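# Find the taut lead and free 3 cm past its clamp

## Task

Five leads run behind clamps, and one of them is under tension. It looks like the others, so find it by handling them. Draw the tense lead further out from behind its clamp until, after release, it has gained at least 3 cm. That clamp only opens while its handle, the one lettered like the lead's port, is held raised. Raising any other handle breaks that handle's seal, so raise only the matching one. No plug may come out of its socket at any point, even briefly, or the task fails. The extra length must stay out on its own, not because the robot holds it. Finish by opening the grippers and moving the arms away.

## Robot and tools

ROBOT AND FRAME. Two arms, left_arm and right_arm, each with seven joints in this order: waist, shoulder, upper arm roll, elbow, forearm roll, wrist pitch, wrist roll, plus a gripper. Positions are in metres in one scene frame shared by both arms: origin on the table top midway between the arms, +x out over the table, +z up, and left_arm sits toward +y. The names left and right do not refer to image sides. The printed hand position can be somewhat off, more so at long reach. The gripper's fingers point along its own +z and close along its y; end_effector_position is the spot between the pads when closed. Closed fingertips reach about 19 mm past it, open ones about 6 mm, and closing pushes the tips about 13 mm further out, so keep that clearance above surfaces.

SIGNS. Upper arm roll, forearm roll and wrist pitch are reversed relative to the URDF in everything you send and read, but the stated ranges below use URDF signs (so a stated -0.5 to 2.0 becomes -2.0 to 0.5 for you). Ranges in radians: waist, upper arm roll, forearm roll, wrist roll -69.115 to 69.115; shoulder -2.250 to 2.250; elbow -2.580 to 2.580; wrist pitch -2.100 to 2.100. The true end may differ by up to 0.013 rad either way.

THE ROW. Every motion command is a row of 18 numbers, each in [-1, 1], always covering both arms: left_arm's 7 joint numbers, its gripper position, its gripper speed, then the same 9 for right_arm. Joint numbers are offsets, not poses. A value of 1.0 equals 0.9985 rad for waist, shoulder, upper arm roll and elbow, and 0.8765 rad for forearm roll, wrist pitch and wrist roll. Gripper position is absolute: +1 fully open (85 mm), 0 about 41 mm, pads touch near -0.8, and -1 closes until blocked (roughly 190 to 235 N per pad, set by the arm). Gripper speed: about 20 mm/s at -1, 85 at 0, 150 at +1. To keep a gripper unchanged, repeat its last two numbers; a 0 is a real command.

execute_actions(actions): a list of up to 15 actions; each action is a table of up to 15 rows, one row per 1/30 s step, and the last row is held if the table is short of 15. An empty list just returns state and images. Joint offsets in every row count from the angles at the start of that action, not from the previous row; for the first action they count from the last reported angles. An action asking a joint more than 0.013 rad outward beyond its range is refused for both arms; a malformed action, or a first action failing that check, rejects the entire call. A joint driven to its real end stops there and the result may say joint sent to its limit.

move(target, speed, blocking): target is one 18-number row whose offsets count from the Joint positions in the latest result showing them. All joints travel so they finish together, so grippers trace curves, and nothing slows for obstacles or the other arm. speed is the top rate in rad/s of the joint with the longest way to go, 0.01 to 2, default 0.5; paths last 0.5 to 10 s. Faster contact hits harder, and aiming beyond a contact presses harder. Gripper numbers take effect at once. blocking=false returns after 0.5 s while motion continues; until a result shows it ended, other moves and execute_actions are refused, so use wait or stop. The move: line reports the ending (done, off_target, moving, held, fault), limits=held or limits=none, and each arm's joint furthest from target. To keep pressing as before, send offsets from Joint positions to Joint targets.

wait(seconds): 0 to 10; arms keep their last command; a running move continues. stop(): brakes a running move, needing room if fast; fingers keep going. zoom_image(camera, region): camera is cam_high, cam_low, cam_left_wrist or cam_right_wrist (each 672x504); region is [x0, y0, x1, y1] in pixels from the top-left, at most 504 by 504. finished_scene(scene): pass the current scene number to end it for good; the result says whether the goal was met.

RESULTS. Each gives per arm end_effector_position and end_effector_quat_wxyz, Joint positions (rad), Joint velocities (rad/s), Joint targets, and position_measured_pct for each gripper (about 50 minus 50 times the position number; 0 is open). Fingers stopping below about 90 mean something is held or blocking; about 90 or a bit more means the pads met. joint command not followed means a clearance check altered or blocked joint targets. Each step, targets stay within a set lead of the measured angles (0.304 rad for the first four joints, 0.266 for the wrist three), and are scaled back if they would put the gripper over 70 mm from where it is, so large moves need several actions and may end short.

GRIPPING. Grip with position -1 and keep sending it. Release with a position wider than the object. For a gentle grip, open, then close to just under the object's width. Stopped fingers stay put until the position number changes by 0.01 or more, but re-close on their own up to the requested value if the object yields or slips.

AVOID. Contact torque reaching a joint's load limit (49.1 N m for the first four joints, 30.9 for the wrist three, held weight included) halts that arm for 10 s and drops the rest of the call. Holding loads heats motors: a MOTOR HOT line appears from 60 °C and at 75 °C the arm sinks with an OVER-TEMPERATURE FAULT. Do not let the arms collide or press each other, do not knock anything off the table, do not lift wrong handles or jerk plugs out, and avoid drops, slams and hard pushes. Loose items may occasionally be nudged by something else. The simulation keeps running while you compose replies, holding the last command.

Each tool is called in YAML: its name, and indented under it one key for each argument.

## Session

execute_actions:
  actions: []

Scene clock: 0.00 s.
left_arm: end_effector_position=(+0.4942, +0.3282, +0.3431) position_measured_pct=0.0 end_effector_quat_wxyz=(+0.088, +0.740, -0.649, -0.151) | right_arm: end_effector_position=(+0.5036, -0.3985, +0.2006) position_measured_pct=0.0 end_effector_quat_wxyz=(+0.002, +0.051, +0.999, +0.001)
Joint names: [waist, shoulder, upper arm roll, elbow, forearm roll, wrist pitch, wrist roll]
Joint positions: left_arm=[ 0.107  0.795  0.352  0.613 -0.098 -2.08   3.013] | right_arm=[-0.054  0.432  0.003  1.654 -0.    -1.051  1.516]
Joint velocities: left_arm=[-0.     0.     0.001 -0.001  0.001 -0.    -0.   ] | right_arm=[ 0.  0.  0. -0.  0.  0. -0.]
Motor temperatures (°C, as the motors report them): left_arm=[31 28 26 29 28 38 41] | right_arm=[28 28 25 26 35 37 31]
Joint targets: left_arm=[0.107 0.795 0.352 0.613 -0.098 -2.080 3.013] | right_arm=[-0.054 0.432 0.003 1.654 -0.000 -1.051 1.516]

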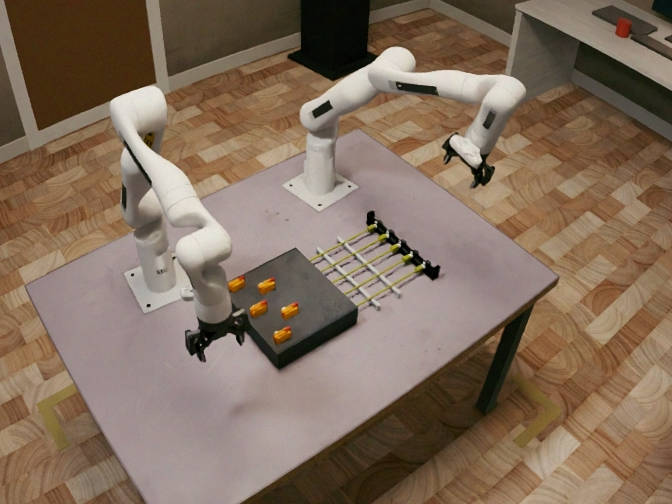

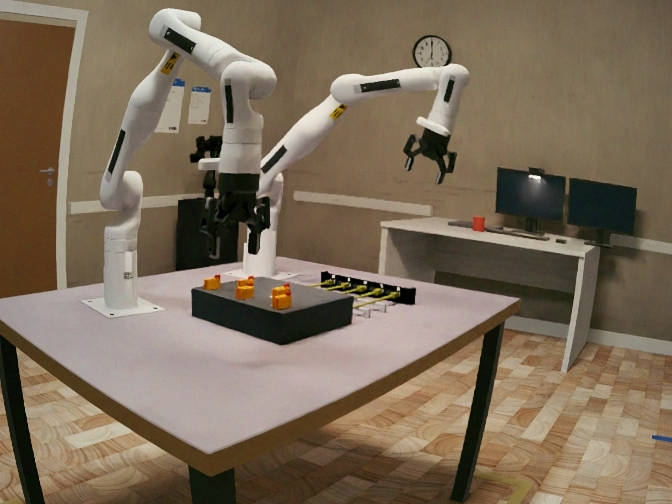

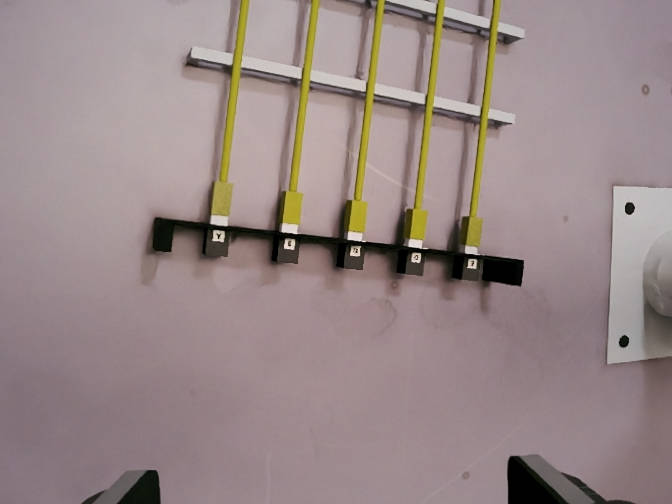

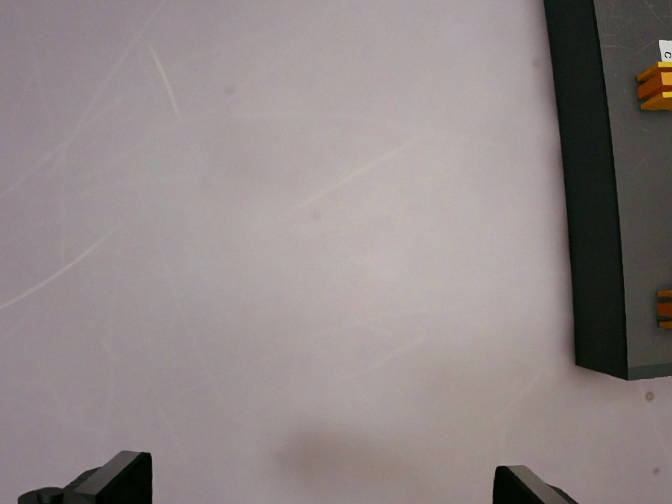

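move:
  target: [0.19,-0.2,-0.176,0.647,0.056,0.82,0.287,0,0,-0.162,-0.106,0,0.07,0,-0.044,0.772,0,0]
  speed: 0.9

move:
  target: [0.186,0.002,-0.176,0.647,0.056,0.822,0.287,0,0,-0.162,-0.106,0,0.07,0,-0.044,0.772,0,0]
  speed: 0.8

Scene clock: 6.00 s.
left_arm: end_effector_position=(+0.5053, +0.2116, +0.2364) position_measured_pct=49.6 end_effector_quat_wxyz=(+0.002, +0.740, -0.671, -0.041) | right_arm: end_effector_position=(+0.4687, -0.3298, +0.2270) position_measured_pct=49.6 end_effector_quat_wxyz=(+0.001, -0.360, +0.933, +0.000)
Joint names: [waist, shoulder, upper arm roll, elbow, forearm roll, wrist pitch, wrist roll]
Joint positions: left_arm=[ 0.296  0.595  0.176  1.259 -0.049 -1.361  3.265] | right_arm=[-0.216  0.327  0.003  1.724 -0.    -1.09   2.193]
Joint velocities: left_arm=[ 0.001 -0.003 -0.     0.    -0.001  0.     0.001] | right_arm=[-0.001 -0.    -0.     0.001  0.    -0.     0.   ]
Motor temperatures (°C, as the motors report them): left_arm=[31 28 26 29 28 38 41] | right_arm=[28 28 25 26 35 37 31]
Joint targets: left_arm=[0.296 0.595 0.176 1.259 -0.049 -1.361 3.265] | right_arm=[-0.216 0.326 0.003 1.724 -0.000 -1.090 2.193]
move: done; limits=none; left_arm: farthest joint: the waist, 0.001 radians from its target (0.190 radians at the start); right_arm: farthest joint: the waist, 0.000 radians from its target (0.162 radians at the start)

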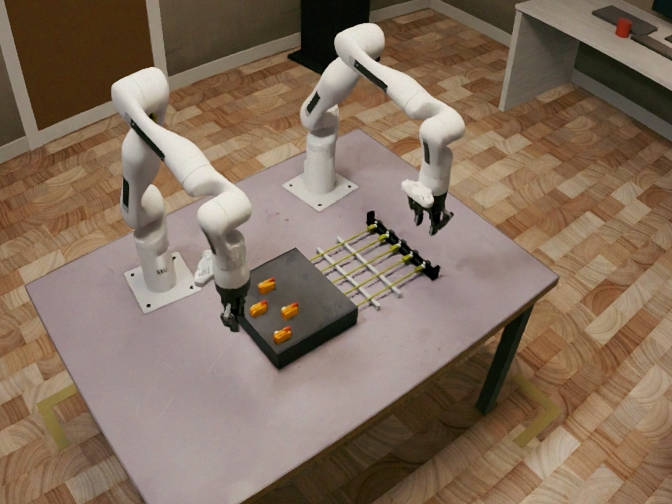

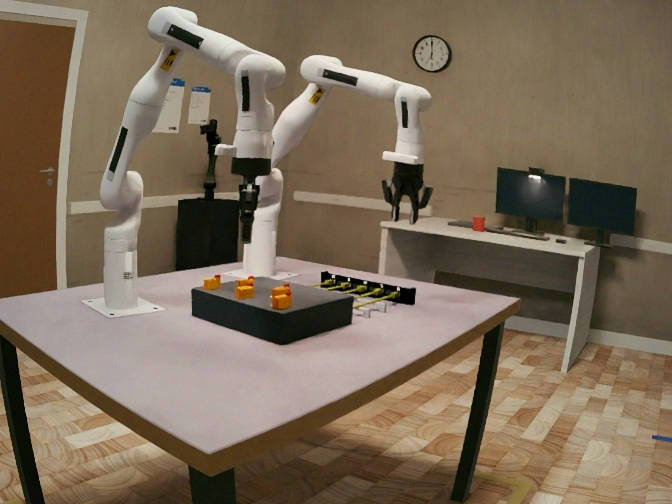

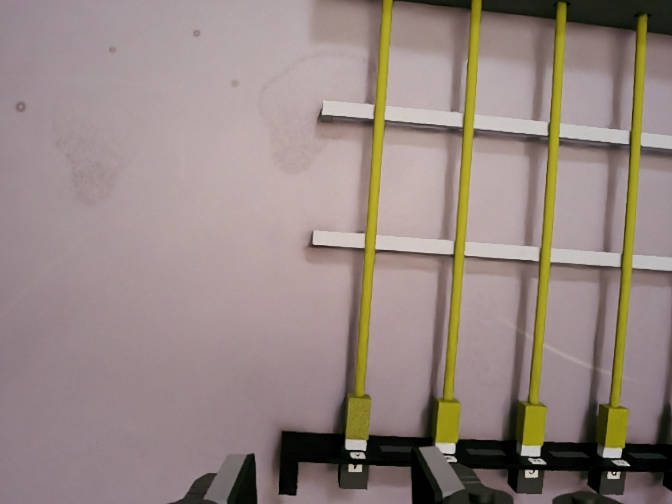

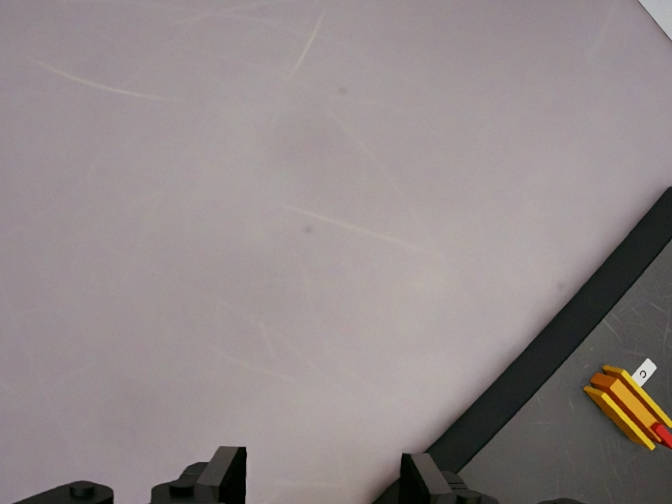

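Scene clock: 7.40 s.
left_arm: end_effector_position=(+0.3793, +0.0904, +0.0691) position_measured_pct=49.6 end_effector_quat_wxyz=(-0.000, -0.708, +0.706, +0.001) | right_arm: end_effector_position=(+0.4225, -0.2739, +0.2491) position_measured_pct=49.6 end_effector_quat_wxyz=(+0.001, +0.708, -0.706, -0.001)
Joint names: [waist, shoulder, upper arm roll, elbow, forearm roll, wrist pitch, wrist roll]
Joint positions: left_arm=[ 0.482  0.597  0.     1.905 -0.    -0.641  3.517] | right_arm=[-0.377  0.221  0.003  1.794 -0.    -1.129  2.87 ]
Joint velocities: left_arm=[ 0.002 -0.002 -0.001  0.001 -0.001  0.    -0.001] | right_arm=[-0.002 -0.002 -0.     0.001 -0.    -0.    -0.   ]
Motor temperatures (°C, as the motors report them): left_arm=[31 28 26 29 28 38 41] | right_arm=[28 28 25 26 35 37 31]
Joint targets: left_arm=[0.482 0.597 0.000 1.905 -0.000 -0.641 3.517] | right_arm=[-0.377 0.221 0.003 1.794 -0.000 -1.129 2.870]
move: done; limits=none; left_arm: farthest joint: the waist, 0.000 radians from its target (0.186 radians at the start); right_arm: farthest joint: the waist, 0.001 radians from its target (0.162 radians at the start)

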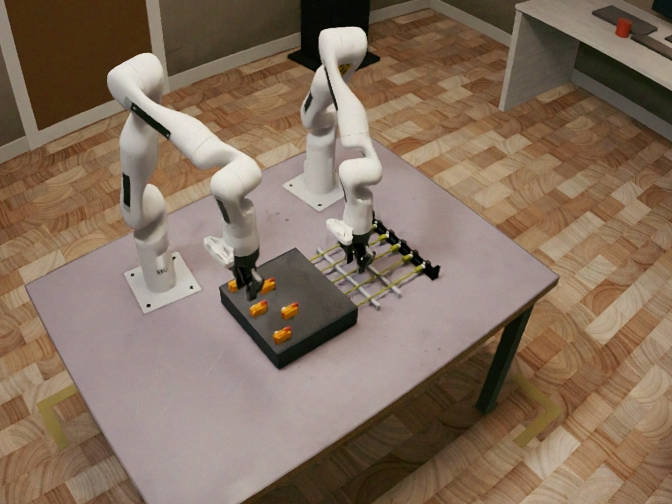

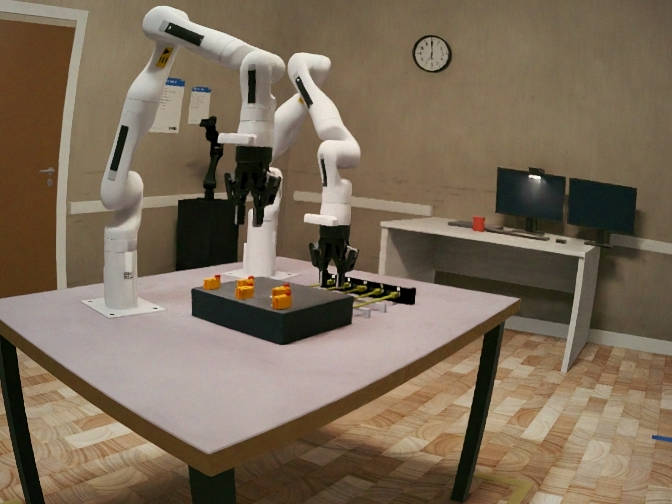

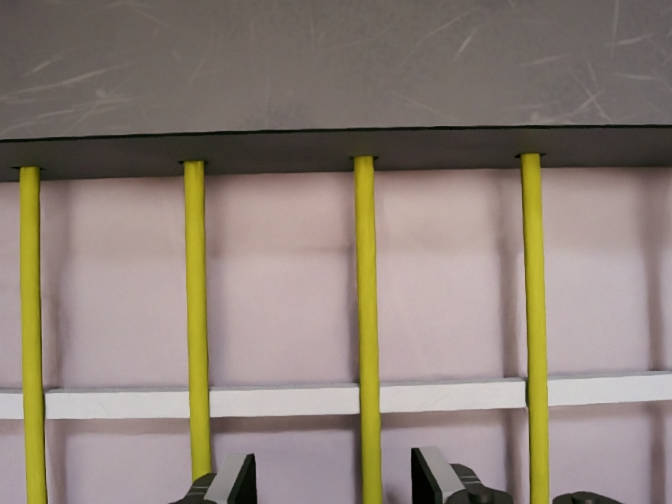

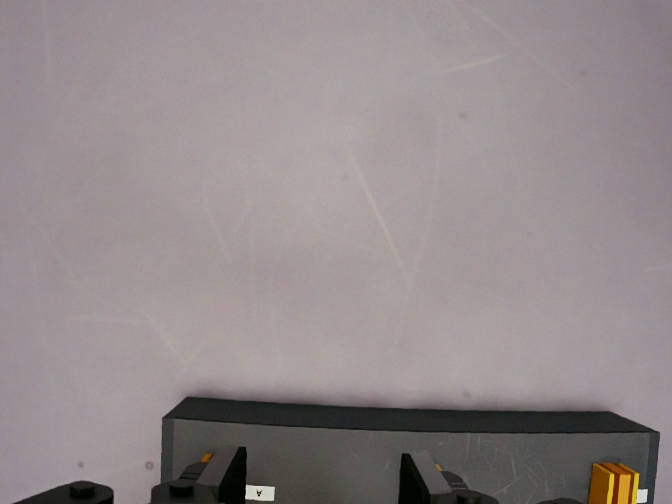

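execute_actions:
  actions:
    - [[-0.0225,-0.011,0,0.063,0,0.061,-0.027,0,0,0,0,0,0,0,0,0,0,0]]
    - [[0,0.072,0,0.022,0,0.107,0,0,0,0,0,0,0,0,0,0,0,0]]
    - [[0,0,0,0,0,0,0,-0.5,0,0,0,0,0,0,0,0,0,0]]

Scene clock: 15.40 s.
left_arm: end_effector_position=(+0.3668, +0.1049, +0.0297) position_measured_pct=74.6 end_effector_quat_wxyz=(+0.000, -0.708, +0.707, -0.000) | right_arm: end_effector_position=(+0.4225, -0.2739, +0.2491) position_measured_pct=49.6 end_effector_quat_wxyz=(+0.001, +0.708, -0.706, -0.001)
Joint names: [waist, shoulder, upper arm roll, elbow, forearm roll, wrist pitch, wrist roll]
Joint positions: left_arm=[ 0.459  0.658  0.     1.99  -0.    -0.494  3.493] | right_arm=[-0.377  0.221  0.003  1.794 -0.    -1.129  2.87 ]
Joint velocities: left_arm=[-0.     0.     0.    -0.001  0.    -0.     0.   ] | right_arm=[-0.  0. -0. -0.  0.  0. -0.]
Motor temperatures (°C, as the motors report them): left_arm=[31 28 26 29 28 38 41] | right_arm=[28 28 25 26 35 37 31]
Joint targets: left_arm=[0.459 0.658 0.000 1.990 -0.000 -0.494 3.493] | right_arm=[-0.377 0.221 0.003 1.794 -0.000 -1.129 2.870]

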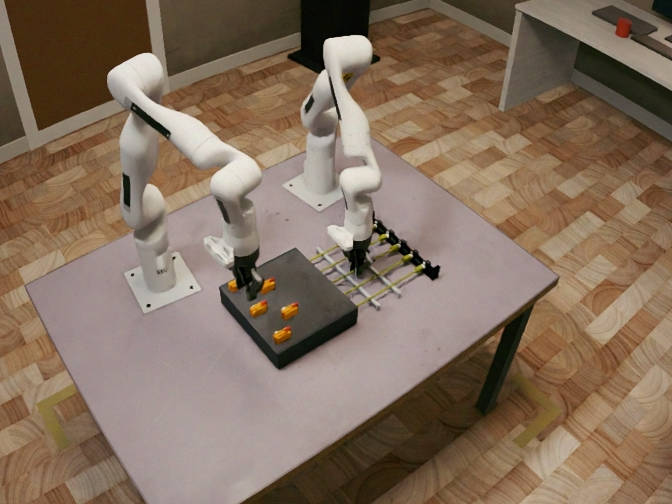

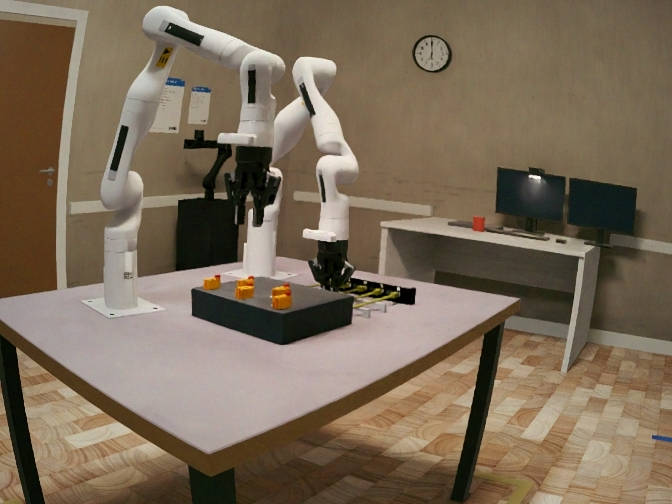

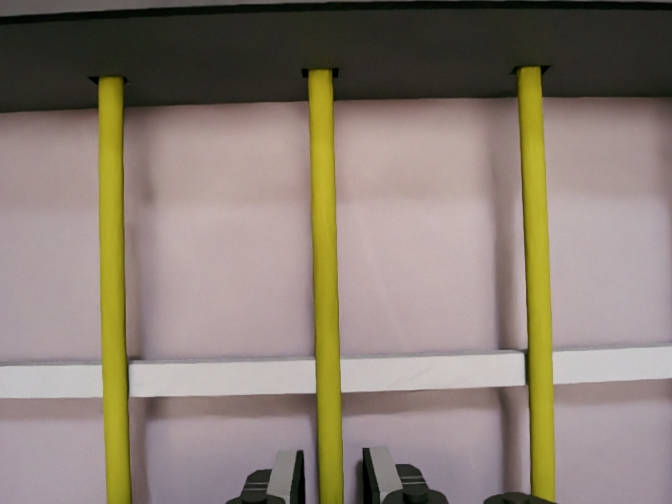

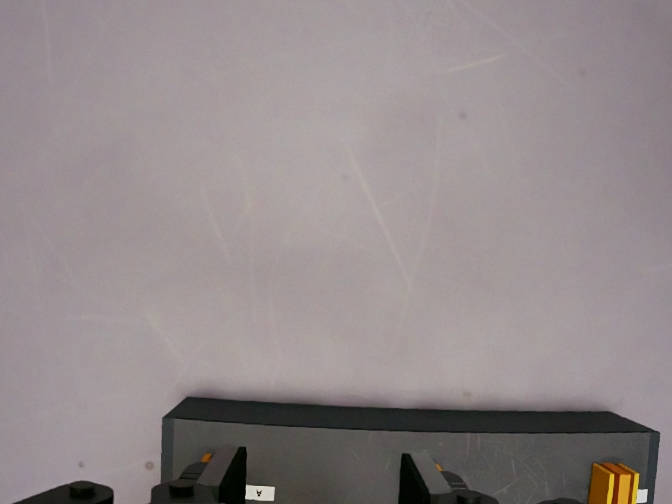

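execute_actions:
  actions:
    - [[0,0,0,0,0,0,0,-1,0,0,0,0,0,0,0,0,0,0]]
    - [[-0.023,-0.0045,0,0.012,0,0.009,-0.026,-1,0,0,0,0,0,0,0,0,0,0]]

Scene clock: 18.67 s.
left_arm: end_effector_position=(+0.3675, +0.1122, +0.0301) position_measured_pct=88.9 end_effector_quat_wxyz=(-0.000, -0.707, +0.708, -0.002) | right_arm: end_effector_position=(+0.4225, -0.2739, +0.2491) position_measured_pct=49.6 end_effector_quat_wxyz=(+0.001, +0.708, -0.706, -0.001)
Joint names: [waist, shoulder, upper arm roll, elbow, forearm roll, wrist pitch, wrist roll]
Joint positions: left_arm=[ 0.439  0.653 -0.002  2.001 -0.001 -0.485  3.47 ] | right_arm=[-0.377  0.221  0.003  1.794 -0.    -1.129  2.87 ]
Joint velocities: left_arm=[-0.001  0.    -0.001 -0.     0.001  0.     0.001] | right_arm=[ 0.     0.     0.     0.    -0.     0.     0.002]
Motor temperatures (°C, as the motors report them): left_arm=[31 28 26 29 28 38 41] | right_arm=[28 29 25 26 35 37 31]
Joint targets: left_arm=[0.436 0.653 0.000 2.002 -0.000 -0.486 3.470] | right_arm=[-0.377 0.221 0.003 1.794 -0.000 -1.129 2.870]

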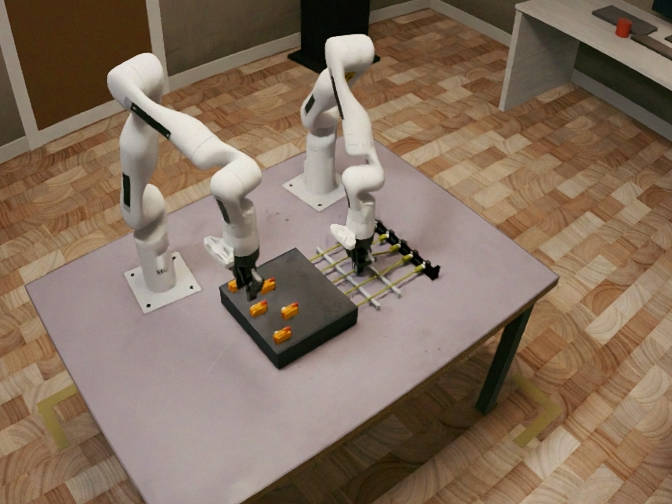

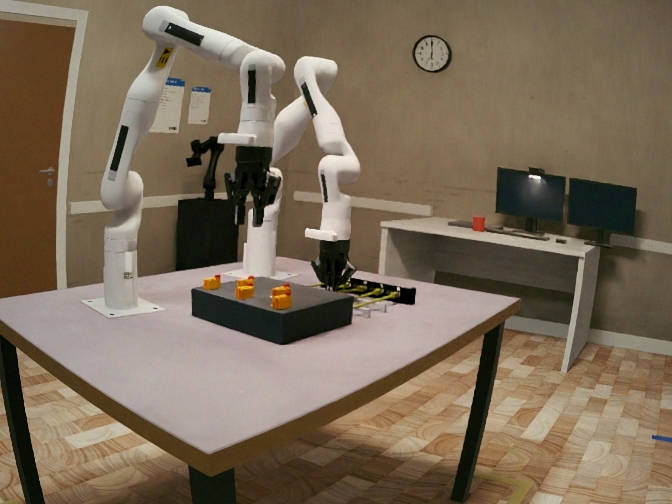

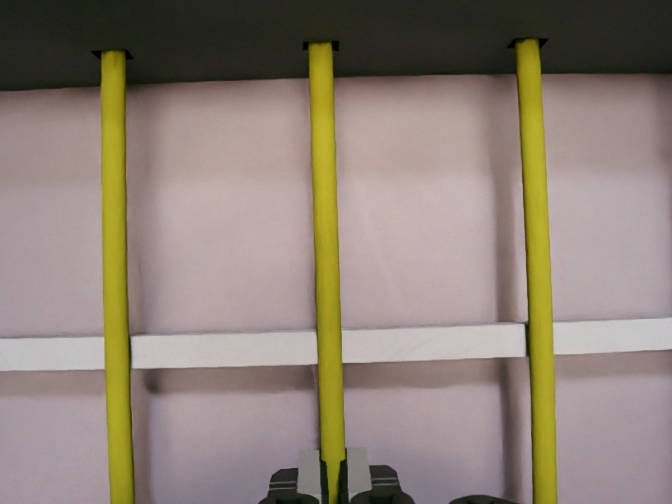

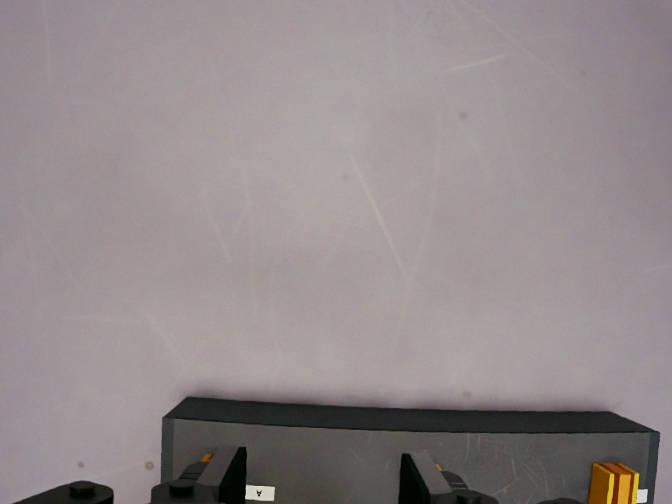

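execute_actions:
  actions:
    - [[0.019,0.005,0.002,-0.011,0.001,-0.01,0.025,-1,0,0,0,0,0,0,0,0,0,0]]
    - [[0,0,0,0,0,0,0,0,0.5,0,0,0,0,0,0,0,0,0]]
    - [[0,-0.072,0,-0.022,0,-0.107,0,0,0,0,0,0,0,0,0,0,0,0]]
    - [[-0.039,0.072,0,-0.164,0,-0.106,-0.045,0,0,0,0,0,0,0,0,0,0,0]]
    - [[0,0,0,0,0,0,0,0,0,0,0,0,0,0,0,0,0,0]]
    - [[0,0.065,0,0.015,0,0.091,0,0,0,0,0,0,0,0,0,0,0,0]]
    - [[0,0,0,0,0,0,0,-0.5,0,0,0,0,0,0,0,0,0,0]]

execute_actions:
  actions:
    - [[0,0,0,0,0,0,0,-1,0,0,0,0,0,0,0,0,0,0]]
    - [[-0.021,-0.0045,0,0.011,0,0.008,-0.024,-1,0,0,0,0,0,0,0,0,0,0]]

Scene clock: 37.60 s.
left_arm: end_effector_position=(+0.4203, +0.1043, +0.0304) position_measured_pct=74.6 end_effector_quat_wxyz=(-0.000, -0.707, +0.707, -0.001) | right_arm: end_effector_position=(+0.4225, -0.2739, +0.2491) position_measured_pct=49.6 end_effector_quat_wxyz=(+0.001, +0.708, -0.706, -0.001)
Joint names: [waist, shoulder, upper arm roll, elbow, forearm roll, wrist pitch, wrist roll]
Joint positions: left_arm=[ 0.419  0.721 -0.001  1.819 -0.001 -0.6    3.453] | right_arm=[-0.377  0.221  0.003  1.794 -0.    -1.129  2.87 ]
Joint velocities: left_arm=[-0.     0.    -0.     0.     0.003 -0.     0.   ] | right_arm=[-0.     0.     0.    -0.001 -0.     0.    -0.   ]
Motor temperatures (°C, as the motors report them): left_arm=[31 28 26 29 28 38 41] | right_arm=[28 29 25 26 35 37 31]
Joint targets: left_arm=[0.419 0.721 -0.001 1.819 -0.001 -0.600 3.453] | right_arm=[-0.377 0.221 0.003 1.794 -0.000 -1.129 2.870]

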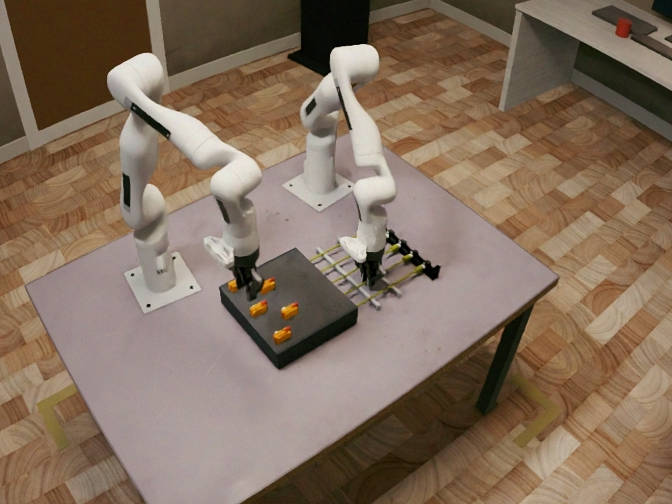

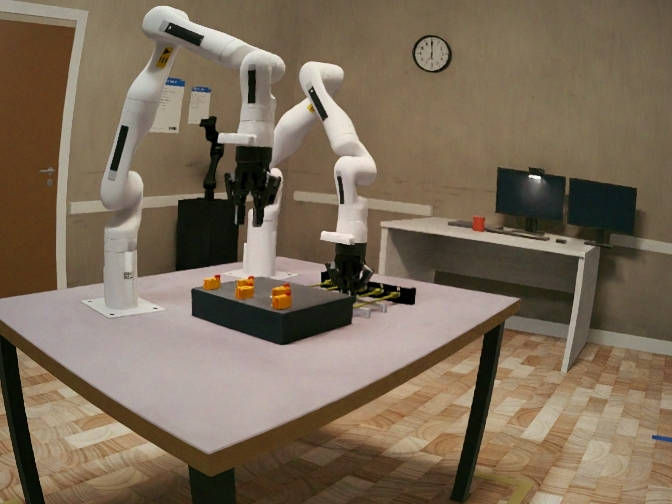

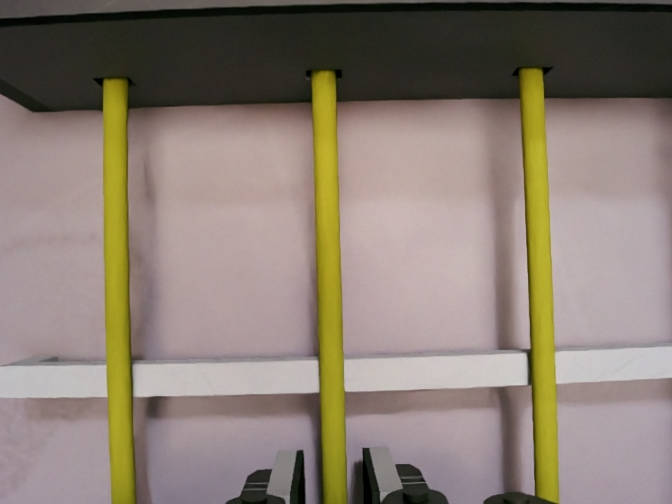

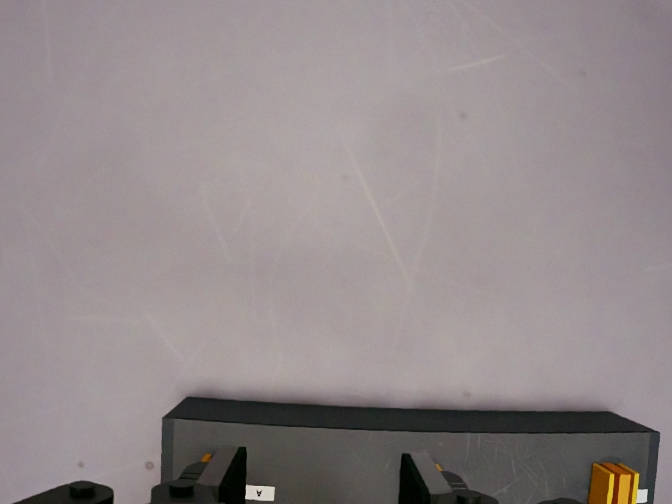

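Scene clock: 38.60 s.
left_arm: end_effector_position=(+0.4208, +0.1062, +0.0316) position_measured_pct=88.9 end_effector_quat_wxyz=(-0.002, -0.704, +0.710, -0.006) | right_arm: end_effector_position=(+0.4225, -0.2739, +0.2491) position_measured_pct=49.6 end_effector_quat_wxyz=(+0.001, +0.708, -0.706, -0.001)
Joint names: [waist, shoulder, upper arm roll, elbow, forearm roll, wrist pitch, wrist roll]
Joint positions: left_arm=[ 0.405  0.715 -0.008  1.827 -0.005 -0.591  3.432] | right_arm=[-0.377  0.221  0.003  1.794 -0.    -1.129  2.87 ]
Joint velocities: left_arm=[-0.    -0.001 -0.    -0.    -0.     0.001 -0.   ] | right_arm=[-0.    -0.    -0.     0.001  0.     0.     0.   ]
Motor temperatures (°C, as the motors report them): left_arm=[31 28 26 29 28 38 41] | right_arm=[28 29 25 26 35 37 31]
Joint targets: left_arm=[0.399 0.716 -0.001 1.830 -0.001 -0.593 3.432] | right_arm=[-0.377 0.221 0.003 1.794 -0.000 -1.129 2.870]

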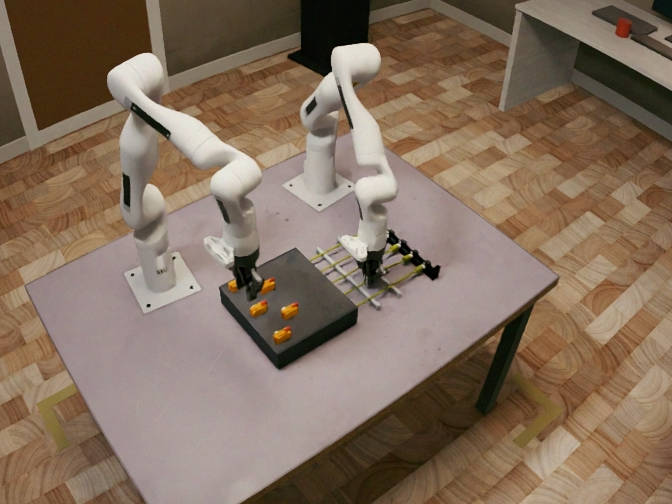

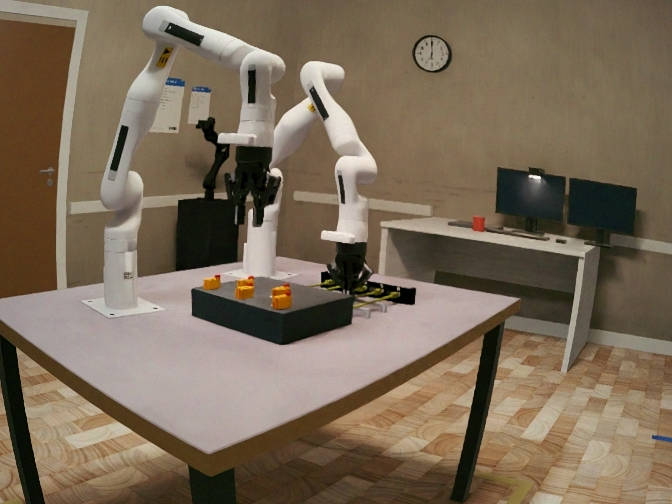

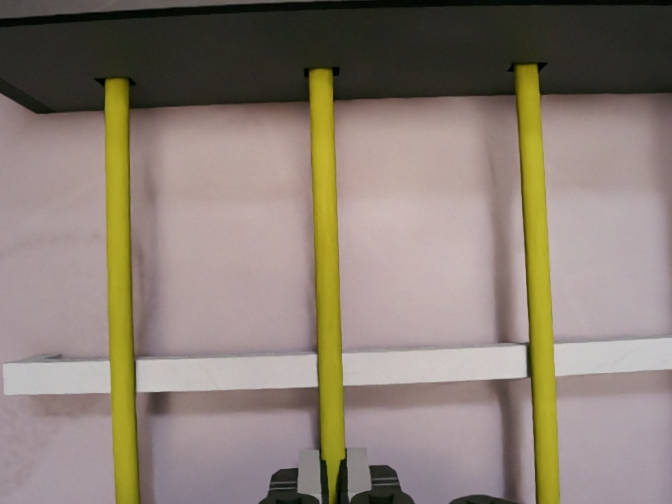

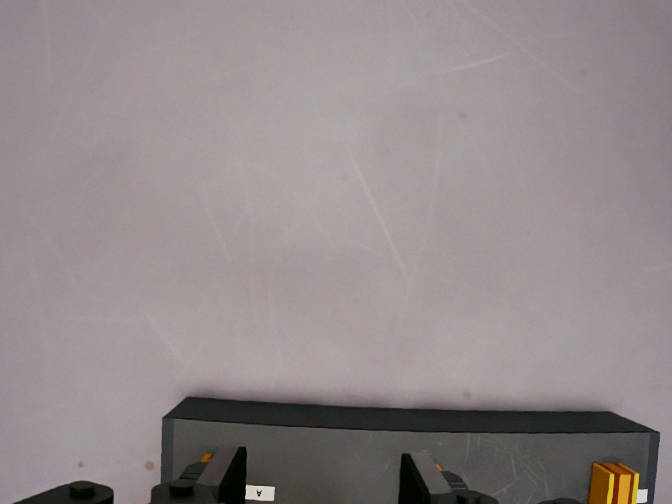

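move:
  target: [0.012,0.005,0.007,-0.007,0.004,-0.01,0.022,-1,0,-0.272,0.263,-0.003,0.075,0,0.388,-0.311,0,0]
  speed: 0.35

Scene clock: 43.63 s.
left_arm: end_effector_position=(+0.4202, +0.1043, +0.0306) position_measured_pct=88.9 end_effector_quat_wxyz=(-0.000, -0.707, +0.707, -0.001) | right_arm: end_effector_position=(+0.4259, -0.1565, +0.1248) position_measured_pct=49.6 end_effector_quat_wxyz=(-0.001, +0.707, -0.707, +0.000)
Joint names: [waist, shoulder, upper arm roll, elbow, forearm roll, wrist pitch, wrist roll]
Joint positions: left_arm=[ 0.418  0.72  -0.002  1.82  -0.002 -0.599  3.451] | right_arm=[-0.648  0.483  0.     1.869 -0.    -0.788  2.597]
Joint velocities: left_arm=[ 0.    -0.    -0.     0.001  0.    -0.     0.   ] | right_arm=[-0.003  0.003 -0.     0.    -0.    -0.     0.   ]
Motor temperatures (°C, as the motors report them): left_arm=[31 28 26 29 28 38 41] | right_arm=[28 29 25 26 35 37 31]
Joint targets: left_arm=[0.417 0.720 -0.001 1.820 -0.002 -0.599 3.451] | right_arm=[-0.649 0.483 0.000 1.869 -0.000 -0.788 2.597]
move: done; limits=none; left_arm: farthest joint: the waist, 0.001 radians from its target (0.012 radians at the start); right_arm: farthest joint: the waist, 0.000 radians from its target (0.271 radians at the start)

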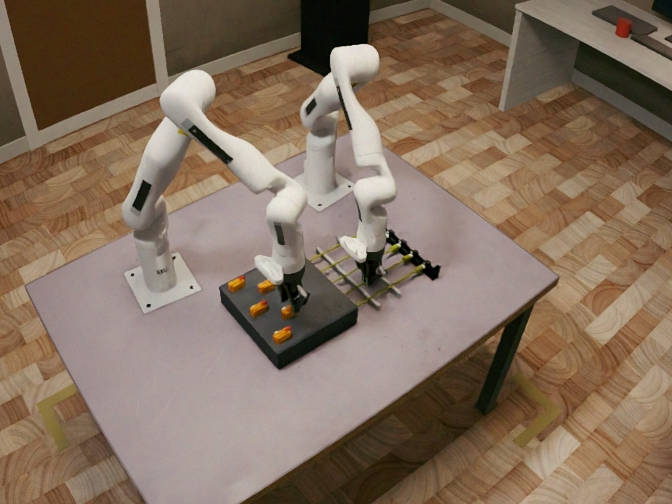

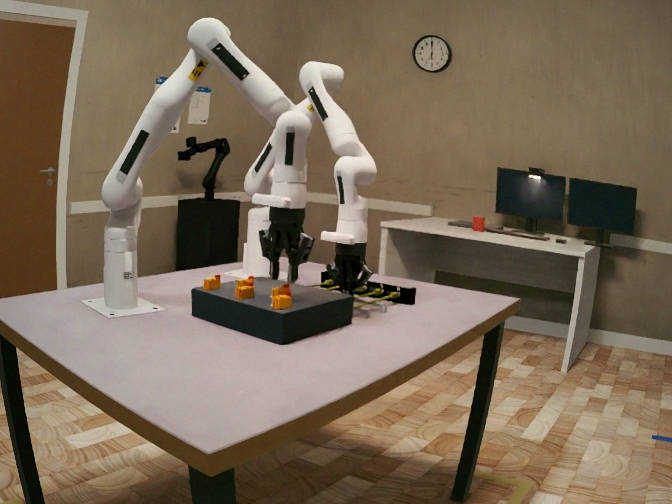

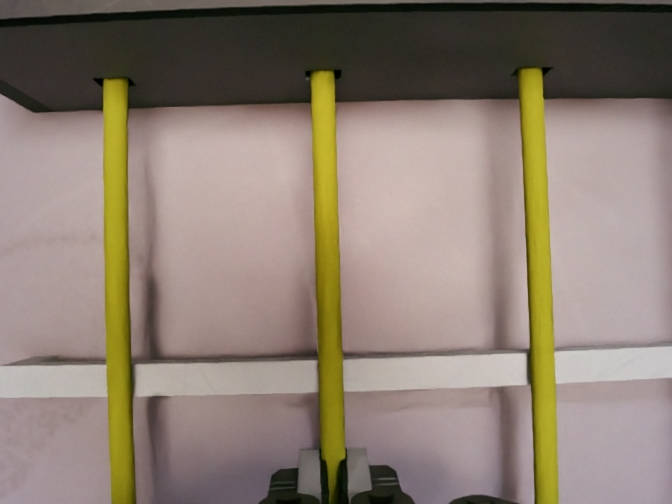

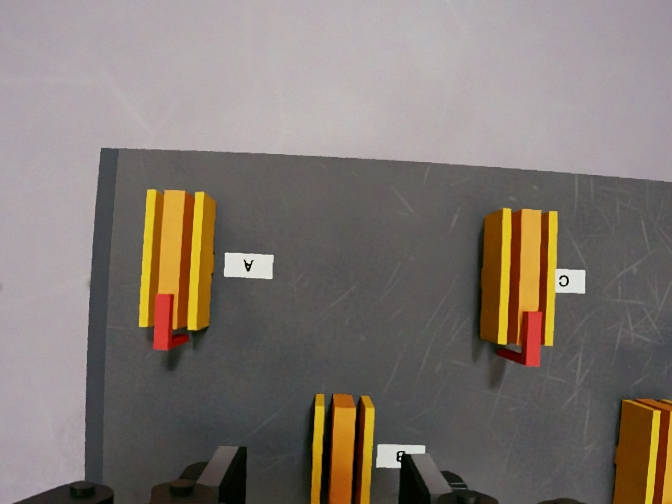

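execute_actions:
  actions:
    - [[0,0,0,0,0,0,0,-1,0,-0.005,0.064,0,0.051,0,0.131,-0.006,0,0]]
    - [[0,0,0,0,0,0,0,-1,0,0,0,0,0,0,0,0,-1,0]]
    - [[0,0,0,0,0,0,0,-1,0,0,0,0,0,0,0,0,-1,0]]
    - [[0,0,0,0,0,0,0,-1,0,0,-0.028,0,-0.015,0,-0.049,0,-1,0]]
    - [[-0.026,-0.005,0,0.013,0,0.009,-0.03,-1,0,0,-0.014,0,0,0,-0.009,0,-1,0]]

Scene clock: 52.83 s.
left_arm: end_effector_position=(+0.4208, +0.1126, +0.0310) position_measured_pct=88.9 end_effector_quat_wxyz=(-0.001, -0.706, +0.708, -0.004) | right_arm: end_effector_position=(+0.4202, -0.1565, +0.0973) position_measured_pct=81.7 end_effector_quat_wxyz=(+0.003, +0.706, -0.708, -0.001)
Joint names: [waist, shoulder, upper arm roll, elbow, forearm roll, wrist pitch, wrist roll]
Joint positions: left_arm=[ 0.395  0.715 -0.005  1.832 -0.004 -0.59   3.425] | right_arm=[-0.654  0.529  0.001  1.908  0.001 -0.711  2.59 ]
Joint velocities: left_arm=[-0.001 -0.001 -0.    -0.002  0.001  0.     0.001] | right_arm=[ 0.  0.  0.  0. -0.  0. -0.]
Motor temperatures (°C, as the motors report them): left_arm=[31 28 26 29 28 38 41] | right_arm=[28 29 25 26 35 37 31]
Joint targets: left_arm=[0.392 0.715 -0.002 1.833 -0.002 -0.591 3.425] | right_arm=[-0.654 0.515 0.001 1.907 0.001 -0.719 2.590]

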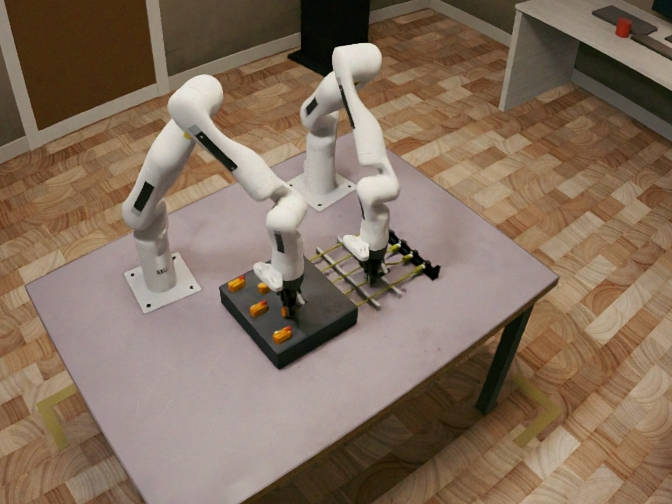

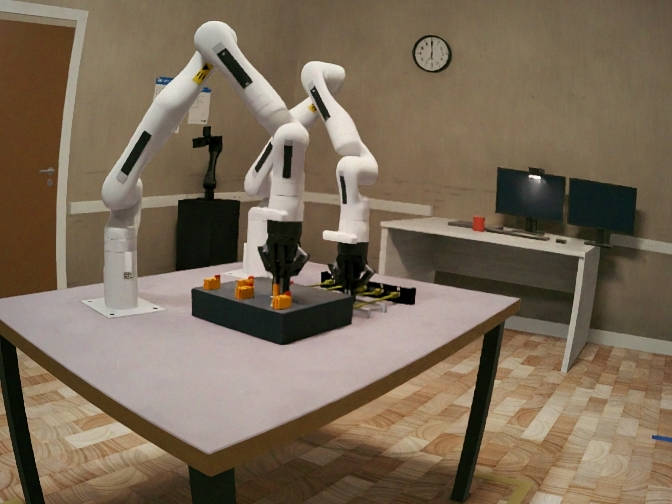

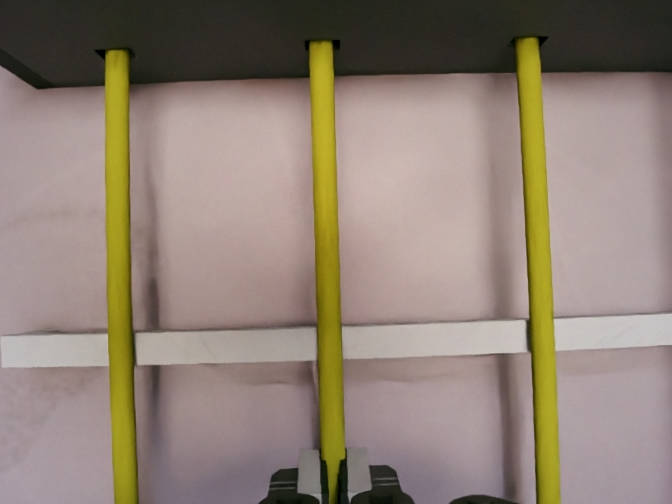

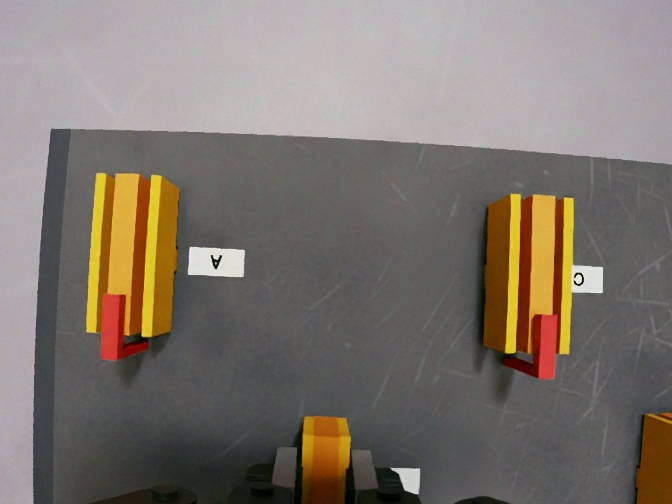

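execute_actions:
  actions:
    - [[-0.018,-0.034,0.004,0.003,0.002,-0.035,-0.016,-1,0,0,-0.014,0,0,0,-0.009,0,-1,0]]
    - [[-0.014,-0.033,0.004,0.001,0.002,-0.036,-0.012,-1,0,0,-0.014,0,0,0,-0.009,0,-1,0]]
    - [[-0.029,-0.007,0.004,0.016,0.002,0.008,-0.029,-1,0,0,-0.014,0,0,0,-0.009,0,-1,0]]
    - [[-0.029,-0.007,0.004,0.015,0.002,0.007,-0.029,-1,0,0,-0.014,0,0,0,-0.009,0,-1,0]]
    - [[-0.029,-0.005,0.004,0.012,0.002,0.006,-0.029,-1,0,0,-0.014,0,0,0,-0.009,0,-1,0]]

Scene clock: 61.70 s.
left_arm: end_effector_position=(+0.4198, +0.1615, +0.0625) position_measured_pct=88.9 end_effector_quat_wxyz=(+0.001, -0.708, +0.706, -0.006) | right_arm: end_effector_position=(+0.4202, -0.1565, +0.0973) position_measured_pct=81.7 end_effector_quat_wxyz=(+0.002, +0.706, -0.708, -0.001)
Joint names: [waist, shoulder, upper arm roll, elbow, forearm roll, wrist pitch, wrist roll]
Joint positions: left_arm=[ 0.292  0.627 -0.002  1.874 -0.006 -0.63   3.324] | right_arm=[-0.654  0.528  0.001  1.909  0.001 -0.709  2.589]
Joint velocities: left_arm=[-0.001  0.    -0.001  0.001 -0.001  0.     0.001] | right_arm=[ 0.    -0.    -0.    -0.001  0.     0.    -0.   ]
Motor temperatures (°C, as the motors report them): left_arm=[31 28 26 29 28 38 41] | right_arm=[28 29 25 26 35 37 31]
Joint targets: left_arm=[0.289 0.627 0.002 1.875 -0.004 -0.630 3.324] | right_arm=[-0.654 0.515 0.001 1.909 0.001 -0.717 2.589]

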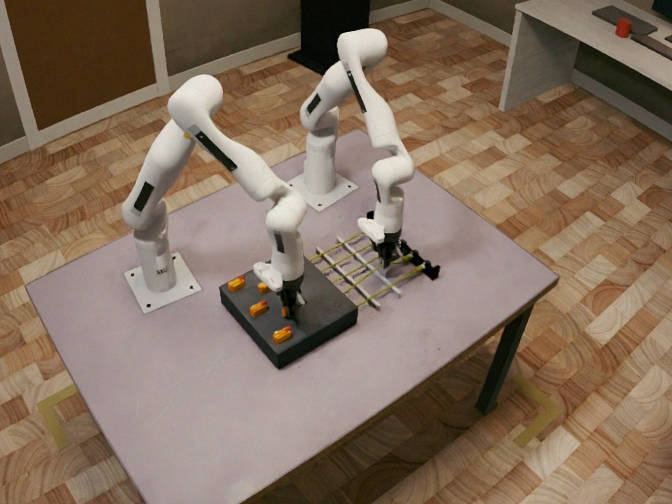

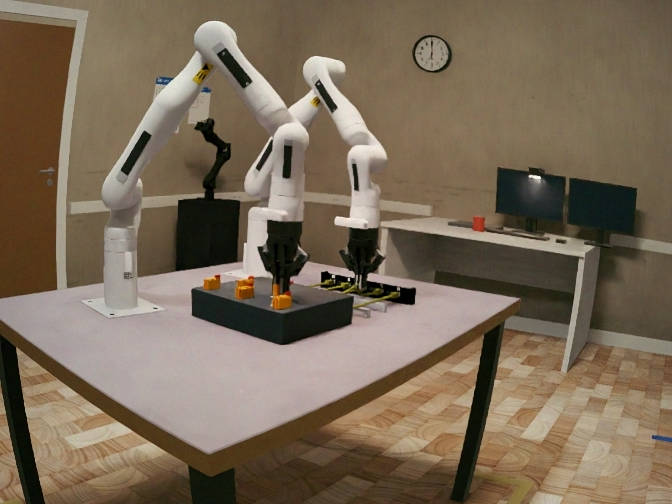

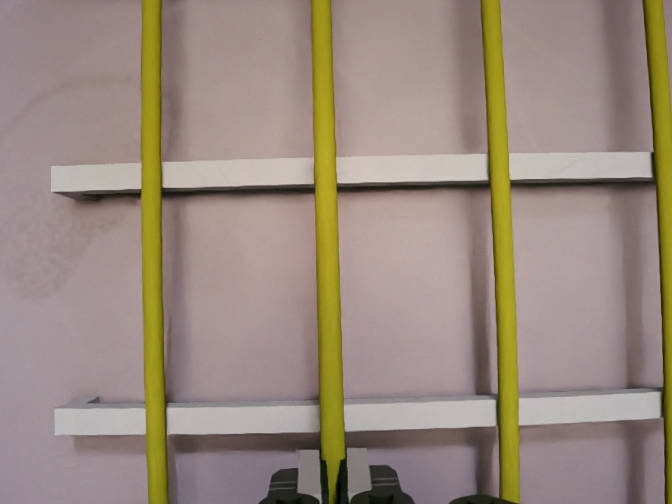

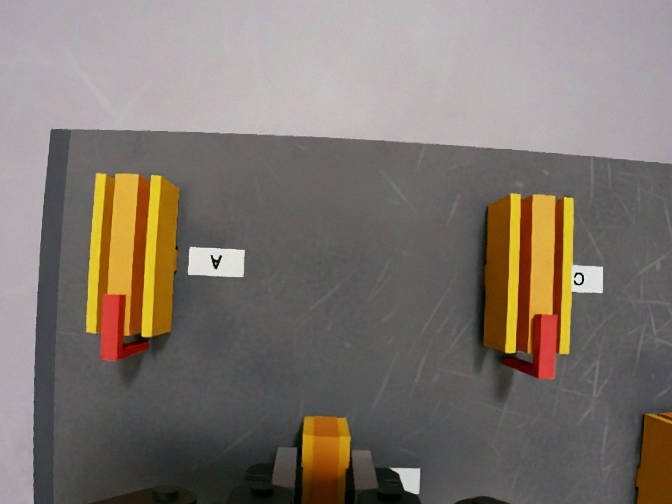

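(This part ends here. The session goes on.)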